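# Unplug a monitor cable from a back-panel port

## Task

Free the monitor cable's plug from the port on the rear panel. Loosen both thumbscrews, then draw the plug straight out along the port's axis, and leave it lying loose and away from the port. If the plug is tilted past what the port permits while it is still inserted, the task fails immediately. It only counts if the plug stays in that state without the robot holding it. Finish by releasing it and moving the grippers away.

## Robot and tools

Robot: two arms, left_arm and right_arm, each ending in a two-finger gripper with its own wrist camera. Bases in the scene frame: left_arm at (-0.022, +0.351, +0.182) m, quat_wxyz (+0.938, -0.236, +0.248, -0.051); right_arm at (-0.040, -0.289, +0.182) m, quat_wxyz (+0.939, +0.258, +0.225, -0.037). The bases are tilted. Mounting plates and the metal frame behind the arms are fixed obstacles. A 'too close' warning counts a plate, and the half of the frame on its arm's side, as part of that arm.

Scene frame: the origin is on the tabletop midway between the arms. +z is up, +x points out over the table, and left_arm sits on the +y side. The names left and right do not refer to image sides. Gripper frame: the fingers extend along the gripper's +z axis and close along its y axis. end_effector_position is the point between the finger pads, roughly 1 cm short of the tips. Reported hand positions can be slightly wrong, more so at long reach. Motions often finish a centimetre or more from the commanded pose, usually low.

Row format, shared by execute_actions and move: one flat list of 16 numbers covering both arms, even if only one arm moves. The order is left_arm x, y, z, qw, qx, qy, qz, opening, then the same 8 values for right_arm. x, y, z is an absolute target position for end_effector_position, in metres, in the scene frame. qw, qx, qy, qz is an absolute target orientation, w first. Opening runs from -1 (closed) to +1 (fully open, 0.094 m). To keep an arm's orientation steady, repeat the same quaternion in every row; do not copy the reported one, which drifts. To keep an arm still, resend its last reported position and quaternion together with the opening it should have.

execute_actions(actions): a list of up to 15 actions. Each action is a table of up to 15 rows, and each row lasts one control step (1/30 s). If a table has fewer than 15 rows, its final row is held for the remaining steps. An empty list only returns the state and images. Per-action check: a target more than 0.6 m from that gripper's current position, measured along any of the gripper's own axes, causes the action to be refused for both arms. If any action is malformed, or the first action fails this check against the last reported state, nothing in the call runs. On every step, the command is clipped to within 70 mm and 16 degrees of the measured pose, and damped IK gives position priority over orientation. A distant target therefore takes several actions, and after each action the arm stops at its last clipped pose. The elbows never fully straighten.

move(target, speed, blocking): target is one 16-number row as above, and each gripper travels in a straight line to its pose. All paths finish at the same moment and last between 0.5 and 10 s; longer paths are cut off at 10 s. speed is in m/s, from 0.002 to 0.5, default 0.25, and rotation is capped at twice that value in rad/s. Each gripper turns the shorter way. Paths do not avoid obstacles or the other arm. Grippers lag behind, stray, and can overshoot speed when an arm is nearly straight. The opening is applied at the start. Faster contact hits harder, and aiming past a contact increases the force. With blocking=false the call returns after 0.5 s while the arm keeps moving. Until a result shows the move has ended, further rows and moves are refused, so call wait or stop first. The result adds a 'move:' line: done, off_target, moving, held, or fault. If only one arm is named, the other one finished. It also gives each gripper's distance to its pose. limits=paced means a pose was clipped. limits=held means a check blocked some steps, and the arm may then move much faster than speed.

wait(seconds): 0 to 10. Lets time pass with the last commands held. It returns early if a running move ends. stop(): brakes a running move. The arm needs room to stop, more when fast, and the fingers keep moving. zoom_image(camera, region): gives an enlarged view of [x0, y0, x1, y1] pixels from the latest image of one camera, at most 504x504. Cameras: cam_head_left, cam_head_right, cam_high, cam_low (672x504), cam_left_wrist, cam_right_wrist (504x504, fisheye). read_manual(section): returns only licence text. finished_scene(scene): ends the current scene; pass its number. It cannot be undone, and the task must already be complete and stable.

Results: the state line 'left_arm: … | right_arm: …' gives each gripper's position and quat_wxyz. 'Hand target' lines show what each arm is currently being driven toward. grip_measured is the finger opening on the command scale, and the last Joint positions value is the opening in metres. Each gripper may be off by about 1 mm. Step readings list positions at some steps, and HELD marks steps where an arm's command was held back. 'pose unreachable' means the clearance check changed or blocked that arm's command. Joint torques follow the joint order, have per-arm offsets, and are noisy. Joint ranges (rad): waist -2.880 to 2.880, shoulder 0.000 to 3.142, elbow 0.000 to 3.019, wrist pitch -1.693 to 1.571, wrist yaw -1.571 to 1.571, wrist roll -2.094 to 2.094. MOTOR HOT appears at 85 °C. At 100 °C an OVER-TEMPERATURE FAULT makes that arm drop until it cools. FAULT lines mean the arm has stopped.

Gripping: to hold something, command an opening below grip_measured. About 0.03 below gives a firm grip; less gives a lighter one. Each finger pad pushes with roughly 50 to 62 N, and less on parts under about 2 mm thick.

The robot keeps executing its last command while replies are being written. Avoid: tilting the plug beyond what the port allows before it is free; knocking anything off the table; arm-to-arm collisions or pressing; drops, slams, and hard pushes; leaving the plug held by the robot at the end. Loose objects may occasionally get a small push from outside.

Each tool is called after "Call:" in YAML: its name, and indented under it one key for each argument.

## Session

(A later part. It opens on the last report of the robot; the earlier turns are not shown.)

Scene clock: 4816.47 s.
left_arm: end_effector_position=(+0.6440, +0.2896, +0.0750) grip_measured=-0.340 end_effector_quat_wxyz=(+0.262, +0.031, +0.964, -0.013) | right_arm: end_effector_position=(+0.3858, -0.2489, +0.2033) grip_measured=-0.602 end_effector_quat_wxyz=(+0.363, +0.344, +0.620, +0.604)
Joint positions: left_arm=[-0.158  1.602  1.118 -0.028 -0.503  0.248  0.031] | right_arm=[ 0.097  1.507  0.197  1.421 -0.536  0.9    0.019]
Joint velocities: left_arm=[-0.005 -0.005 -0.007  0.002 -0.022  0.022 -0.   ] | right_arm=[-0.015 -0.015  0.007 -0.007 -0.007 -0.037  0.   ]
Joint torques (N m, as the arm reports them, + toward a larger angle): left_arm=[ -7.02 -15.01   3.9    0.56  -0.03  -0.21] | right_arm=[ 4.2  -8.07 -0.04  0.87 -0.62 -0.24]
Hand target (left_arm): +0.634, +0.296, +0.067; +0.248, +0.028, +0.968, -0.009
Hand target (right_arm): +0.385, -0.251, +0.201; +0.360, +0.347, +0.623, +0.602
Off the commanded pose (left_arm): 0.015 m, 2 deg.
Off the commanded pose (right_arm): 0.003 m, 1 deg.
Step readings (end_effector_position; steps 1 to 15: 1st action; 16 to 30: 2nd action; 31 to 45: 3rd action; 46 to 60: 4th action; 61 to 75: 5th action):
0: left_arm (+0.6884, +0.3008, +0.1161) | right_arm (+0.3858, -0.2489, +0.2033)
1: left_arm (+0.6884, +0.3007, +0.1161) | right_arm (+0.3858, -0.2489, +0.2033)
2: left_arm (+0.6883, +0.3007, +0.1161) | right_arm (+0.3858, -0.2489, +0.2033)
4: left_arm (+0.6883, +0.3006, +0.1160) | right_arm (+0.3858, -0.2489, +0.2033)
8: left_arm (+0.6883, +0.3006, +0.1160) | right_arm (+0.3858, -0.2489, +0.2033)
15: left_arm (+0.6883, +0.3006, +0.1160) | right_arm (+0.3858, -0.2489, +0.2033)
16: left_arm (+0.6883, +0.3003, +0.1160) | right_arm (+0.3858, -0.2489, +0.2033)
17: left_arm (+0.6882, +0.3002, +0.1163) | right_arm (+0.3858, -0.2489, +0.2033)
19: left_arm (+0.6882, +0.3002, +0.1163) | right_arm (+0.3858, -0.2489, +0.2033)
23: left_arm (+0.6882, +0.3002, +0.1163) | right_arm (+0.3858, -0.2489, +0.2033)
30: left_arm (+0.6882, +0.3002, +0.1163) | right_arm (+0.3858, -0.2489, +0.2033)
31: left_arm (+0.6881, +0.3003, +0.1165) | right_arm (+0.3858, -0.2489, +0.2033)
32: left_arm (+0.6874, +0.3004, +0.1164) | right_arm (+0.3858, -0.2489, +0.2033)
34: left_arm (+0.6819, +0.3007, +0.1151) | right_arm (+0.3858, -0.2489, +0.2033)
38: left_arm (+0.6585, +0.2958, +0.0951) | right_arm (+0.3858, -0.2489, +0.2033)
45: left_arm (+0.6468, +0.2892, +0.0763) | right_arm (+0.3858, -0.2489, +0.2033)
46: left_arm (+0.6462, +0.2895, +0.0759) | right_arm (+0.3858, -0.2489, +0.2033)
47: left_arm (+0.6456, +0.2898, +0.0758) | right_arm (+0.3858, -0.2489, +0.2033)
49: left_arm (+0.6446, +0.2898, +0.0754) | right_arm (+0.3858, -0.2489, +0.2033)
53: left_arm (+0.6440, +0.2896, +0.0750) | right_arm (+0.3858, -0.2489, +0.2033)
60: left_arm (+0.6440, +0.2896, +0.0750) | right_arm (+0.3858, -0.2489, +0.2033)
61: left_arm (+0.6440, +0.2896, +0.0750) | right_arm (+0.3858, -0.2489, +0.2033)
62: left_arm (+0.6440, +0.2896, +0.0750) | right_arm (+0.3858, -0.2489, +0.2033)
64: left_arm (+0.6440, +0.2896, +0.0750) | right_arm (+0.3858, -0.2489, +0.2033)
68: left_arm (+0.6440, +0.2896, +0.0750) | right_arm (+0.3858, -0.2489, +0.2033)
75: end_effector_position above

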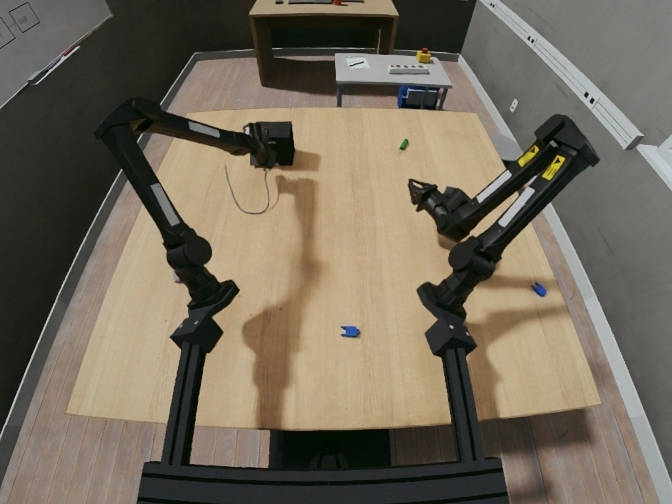

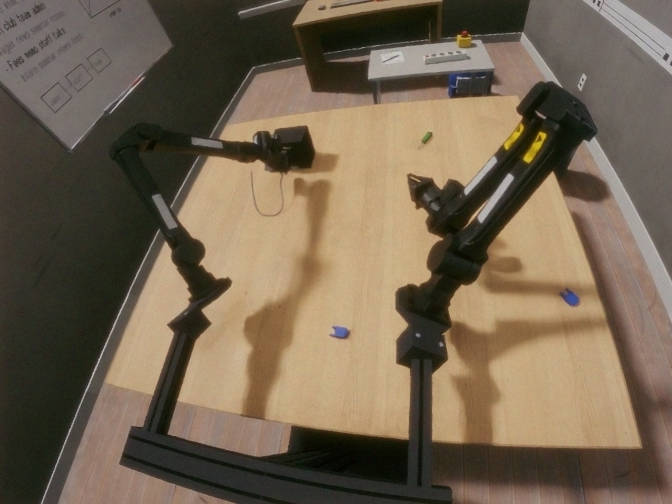

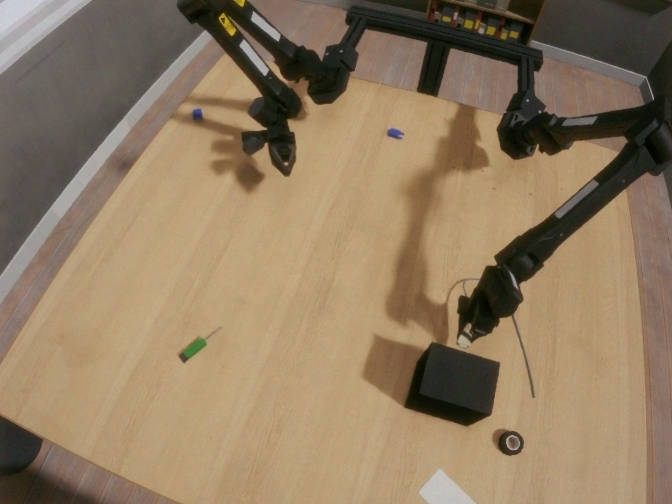

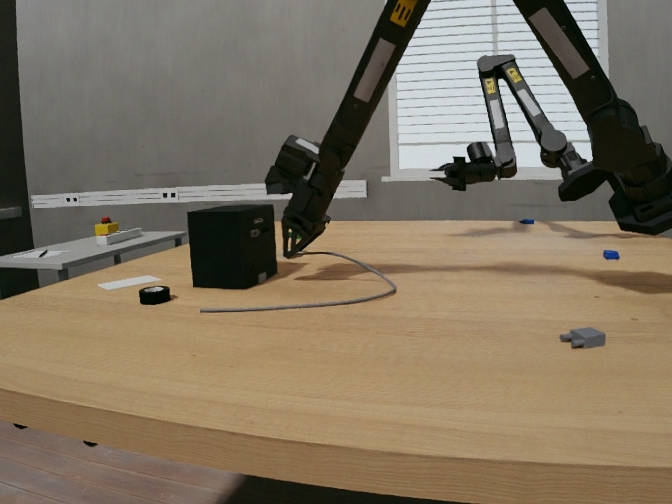

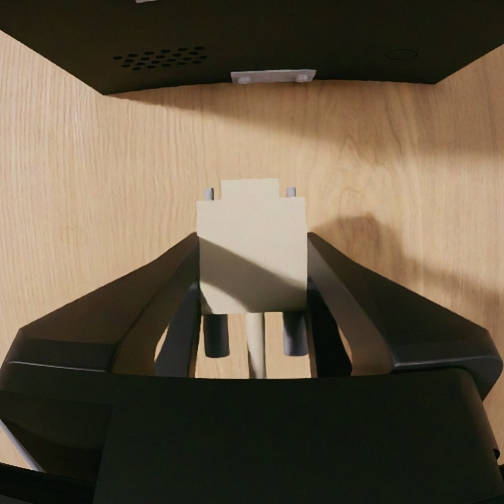

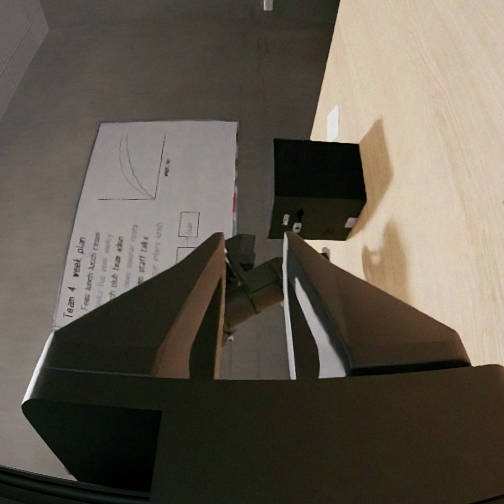

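Call:
execute_actions:
  actions:
    - [[0.63,0.298,0.05,0.3,0.01,0.954,-0.004,-0.42,0.385,-0.251,0.201,0.36,0.347,0.623,0.602,-0.6]]
    - [[0.626,0.3,0.028,0.335,0,0.942,0,-0.42,0.385,-0.251,0.201,0.36,0.347,0.623,0.602,-0.6]]
    - [[0.624,0.3,0.016,0.342,0,0.94,0,-0.42,0.385,-0.251,0.201,0.36,0.347,0.623,0.602,-0.6]]
    - [[0.624,0.3,0.016,0.342,0,0.94,0,-0.28,0.385,-0.251,0.201,0.36,0.347,0.623,0.602,-0.6]]
    - [[0.624,0.3,0.016,0.342,0,0.94,0,0.15,0.385,-0.251,0.201,0.36,0.347,0.623,0.602,-0.6]]
    - [[0.615,0.302,0.07,0.342,0,0.94,0,0.15,0.385,-0.251,0.201,0.36,0.347,0.623,0.602,-0.6]]
    - [[0.58,0.32,0.13,0.342,0,0.94,0,0.15,0.385,-0.251,0.201,0.36,0.347,0.623,0.602,-0.6]]
    - [[0.52,0.36,0.2,0.342,0,0.94,0,0.15,0.385,-0.251,0.201,0.36,0.347,0.623,0.602,-0.6]]

Scene clock: 4852.57 s.
left_arm: end_effector_position=(+0.5244, +0.3691, +0.2098) grip_measured=+0.148 end_effector_quat_wxyz=(+0.357, -0.008, +0.934, +0.004) | right_arm: end_effector_position=(+0.3858, -0.2489, +0.2033) grip_measured=-0.602 end_effector_quat_wxyz=(+0.363, +0.344, +0.620, +0.604)
Joint positions: left_arm=[-0.219  1.02   0.67   0.065 -0.564  0.28   0.054] | right_arm=[ 0.097  1.507  0.197  1.421 -0.536  0.9    0.019]
Joint velocities: left_arm=[-0.005  0.151  0.002 -0.032  0.007  0.051 -0.   ] | right_arm=[-0.015 -0.005 -0.002 -0.007 -0.007 -0.081 -0.   ]
Joint torques (N m, as the arm reports them, + toward a larger angle): left_arm=[-3.67 -7.54  6.2   0.66  0.03 -0.22] | right_arm=[ 4.22 -8.08 -0.04  0.87 -0.62 -0.24]
Hand target (left_arm): +0.519, +0.360, +0.200; +0.342, -0.000, +0.940, +0.000
Hand target (right_arm): +0.385, -0.251, +0.201; +0.360, +0.347, +0.623, +0.602
Off the commanded pose (left_arm): 0.014 m, 2 deg.
Off the commanded pose (right_arm): 0.003 m, 1 deg.
Step readings (end_effector_position; steps 1 to 15: 1st action; 16 to 30: 2nd action; 31 to 45: 3rd action; 46 to 60: 4th action; 61 to 75: 5th action; 76 to 90: 6th action; 91 to 105: 7th action; 106 to 120: 8th action):
0: left_arm (+0.6440, +0.2896, +0.0750) | right_arm (+0.3858, -0.2489, +0.2033)
1: left_arm (+0.6445, +0.2892, +0.0750) | right_arm (+0.3858, -0.2489, +0.2033)
2: left_arm (+0.6448, +0.2899, +0.0756) | right_arm (+0.3858, -0.2489, +0.2033)
4: left_arm (+0.6381, +0.2909, +0.0703) | right_arm (+0.3858, -0.2489, +0.2033)
8: left_arm (+0.6294, +0.2921, +0.0581) | right_arm (+0.3858, -0.2489, +0.2033)
15: left_arm (+0.6307, +0.2927, +0.0573) | right_arm (+0.3858, -0.2489, +0.2033)
16: left_arm (+0.6323, +0.2918, +0.0575) | right_arm (+0.3858, -0.2489, +0.2033)
17: left_arm (+0.6354, +0.2923, +0.0588) | right_arm (+0.3858, -0.2489, +0.2033)
19: left_arm (+0.6355, +0.2946, +0.0540) | right_arm (+0.3858, -0.2489, +0.2033)
23: left_arm (+0.6288, +0.2958, +0.0374) | right_arm (+0.3858, -0.2489, +0.2033)
30: left_arm (+0.6272, +0.2953, +0.0333) | right_arm (+0.3858, -0.2489, +0.2033)
31: left_arm (+0.6282, +0.2944, +0.0338) | right_arm (+0.3858, -0.2489, +0.2033)
32: left_arm (+0.6297, +0.2941, +0.0341) | right_arm (+0.3858, -0.2489, +0.2033)
34: left_arm (+0.6309, +0.2943, +0.0327) | right_arm (+0.3858, -0.2489, +0.2033)
38: left_arm (+0.6300, +0.2944, +0.0286) | right_arm (+0.3858, -0.2489, +0.2033)
45: left_arm (+0.6300, +0.2947, +0.0282) | right_arm (+0.3858, -0.2489, +0.2033)
46: left_arm (+0.6300, +0.2947, +0.0282) | right_arm (+0.3858, -0.2489, +0.2033)
47: left_arm (+0.6300, +0.2947, +0.0282) | right_arm (+0.3858, -0.2489, +0.2033)
49: left_arm (+0.6303, +0.2948, +0.0284) | right_arm (+0.3858, -0.2489, +0.2033)
53: left_arm (+0.6303, +0.2948, +0.0284) | right_arm (+0.3858, -0.2489, +0.2033)
60: left_arm (+0.6303, +0.2948, +0.0284) | right_arm (+0.3858, -0.2489, +0.2033)
61: left_arm (+0.6303, +0.2948, +0.0284) | right_arm (+0.3858, -0.2489, +0.2033)
62: left_arm (+0.6303, +0.2948, +0.0284) | right_arm (+0.3858, -0.2489, +0.2033)
64: left_arm (+0.6303, +0.2948, +0.0284) | right_arm (+0.3858, -0.2489, +0.2033)
68: left_arm (+0.6303, +0.2948, +0.0284) | right_arm (+0.3858, -0.2489, +0.2033)
75: left_arm (+0.6303, +0.2948, +0.0284) | right_arm (+0.3858, -0.2489, +0.2033)
76: left_arm (+0.6272, +0.2975, +0.0296) | right_arm (+0.3858, -0.2489, +0.2033)
77: left_arm (+0.6209, +0.3000, +0.0325) | right_arm (+0.3858, -0.2489, +0.2033)
79: left_arm (+0.6127, +0.3037, +0.0454) | right_arm (+0.3858, -0.2489, +0.2033)
83: left_arm (+0.6212, +0.3089, +0.0751) | right_arm (+0.3858, -0.2489, +0.2033)
90: left_arm (+0.6226, +0.3095, +0.0800) | right_arm (+0.3858, -0.2489, +0.2033)
91: left_arm (+0.6172, +0.3120, +0.0812) | right_arm (+0.3858, -0.2489, +0.2033)
92: left_arm (+0.6053, +0.3143, +0.0842) | right_arm (+0.3858, -0.2489, +0.2033)
94: left_arm (+0.5847, +0.3190, +0.0996) | right_arm (+0.3858, -0.2489, +0.2033)
98: left_arm (+0.5859, +0.3271, +0.1373) | right_arm (+0.3858, -0.2489, +0.2033)
105: left_arm (+0.5861, +0.3267, +0.1407) | right_arm (+0.3858, -0.2489, +0.2033)
106: left_arm (+0.5799, +0.3280, +0.1405) | right_arm (+0.3858, -0.2489, +0.2033)
107: left_arm (+0.5672, +0.3311, +0.1423) | right_arm (+0.3858, -0.2489, +0.2033)
109: left_arm (+0.5394, +0.3427, +0.1559) | right_arm (+0.3858, -0.2489, +0.2033)
113: left_arm (+0.5256, +0.3687, +0.2030) | right_arm (+0.3858, -0.2489, +0.2033)
120: end_effector_position above

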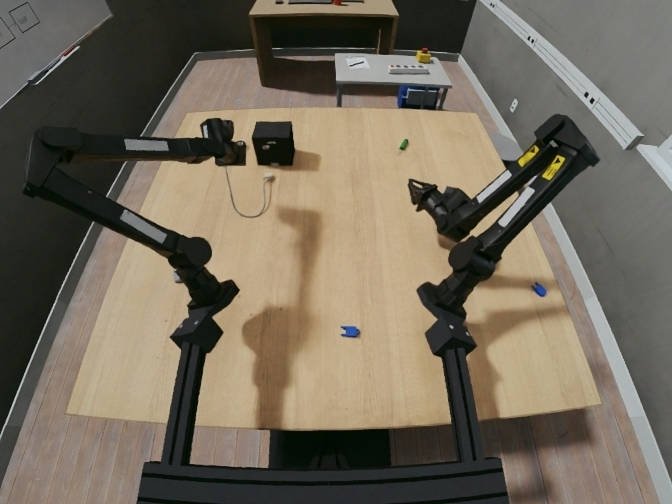

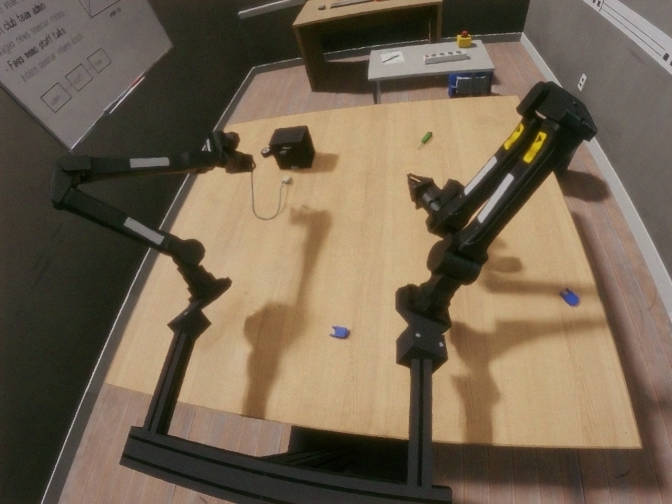

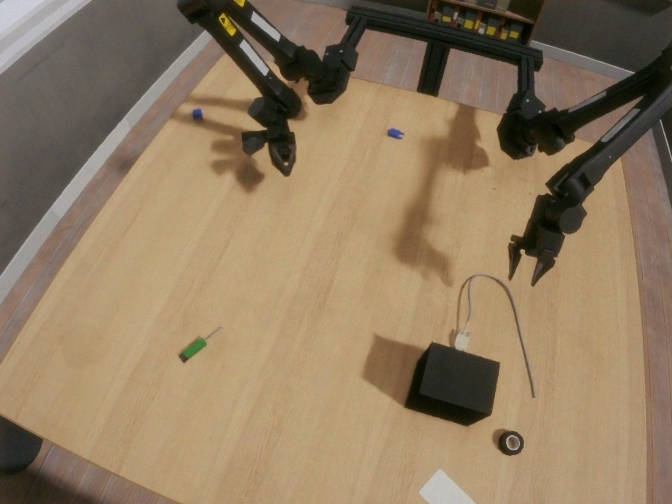

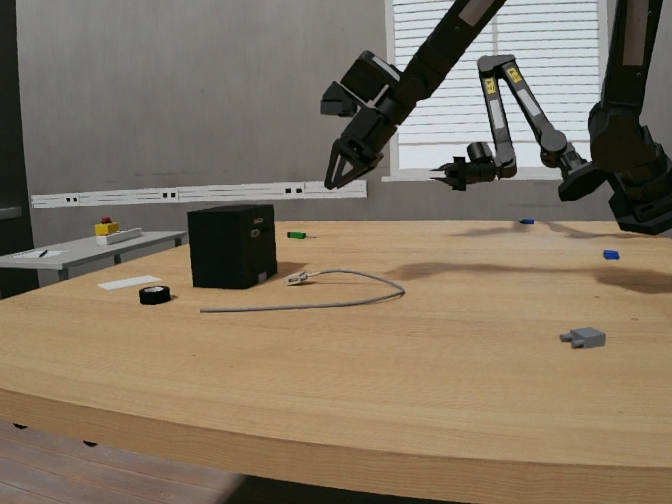

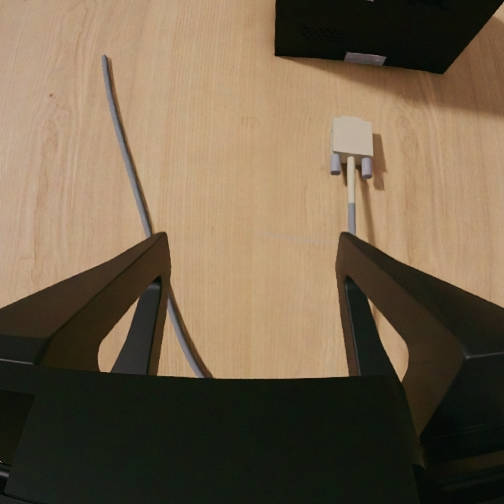

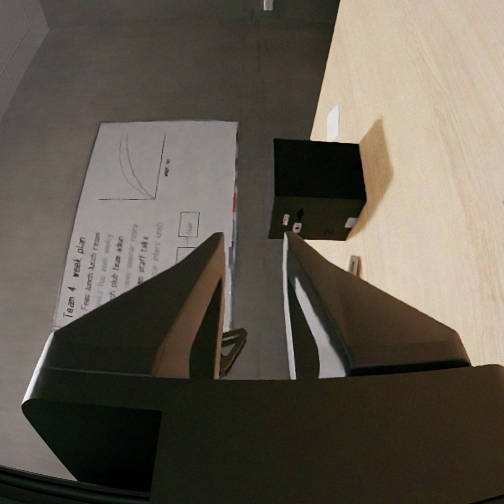

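The plug is out of the port and resting on the table, and both arms are clear of it.

Call:
finished_scene:
  scene: 2

The scene is finished: the task was done.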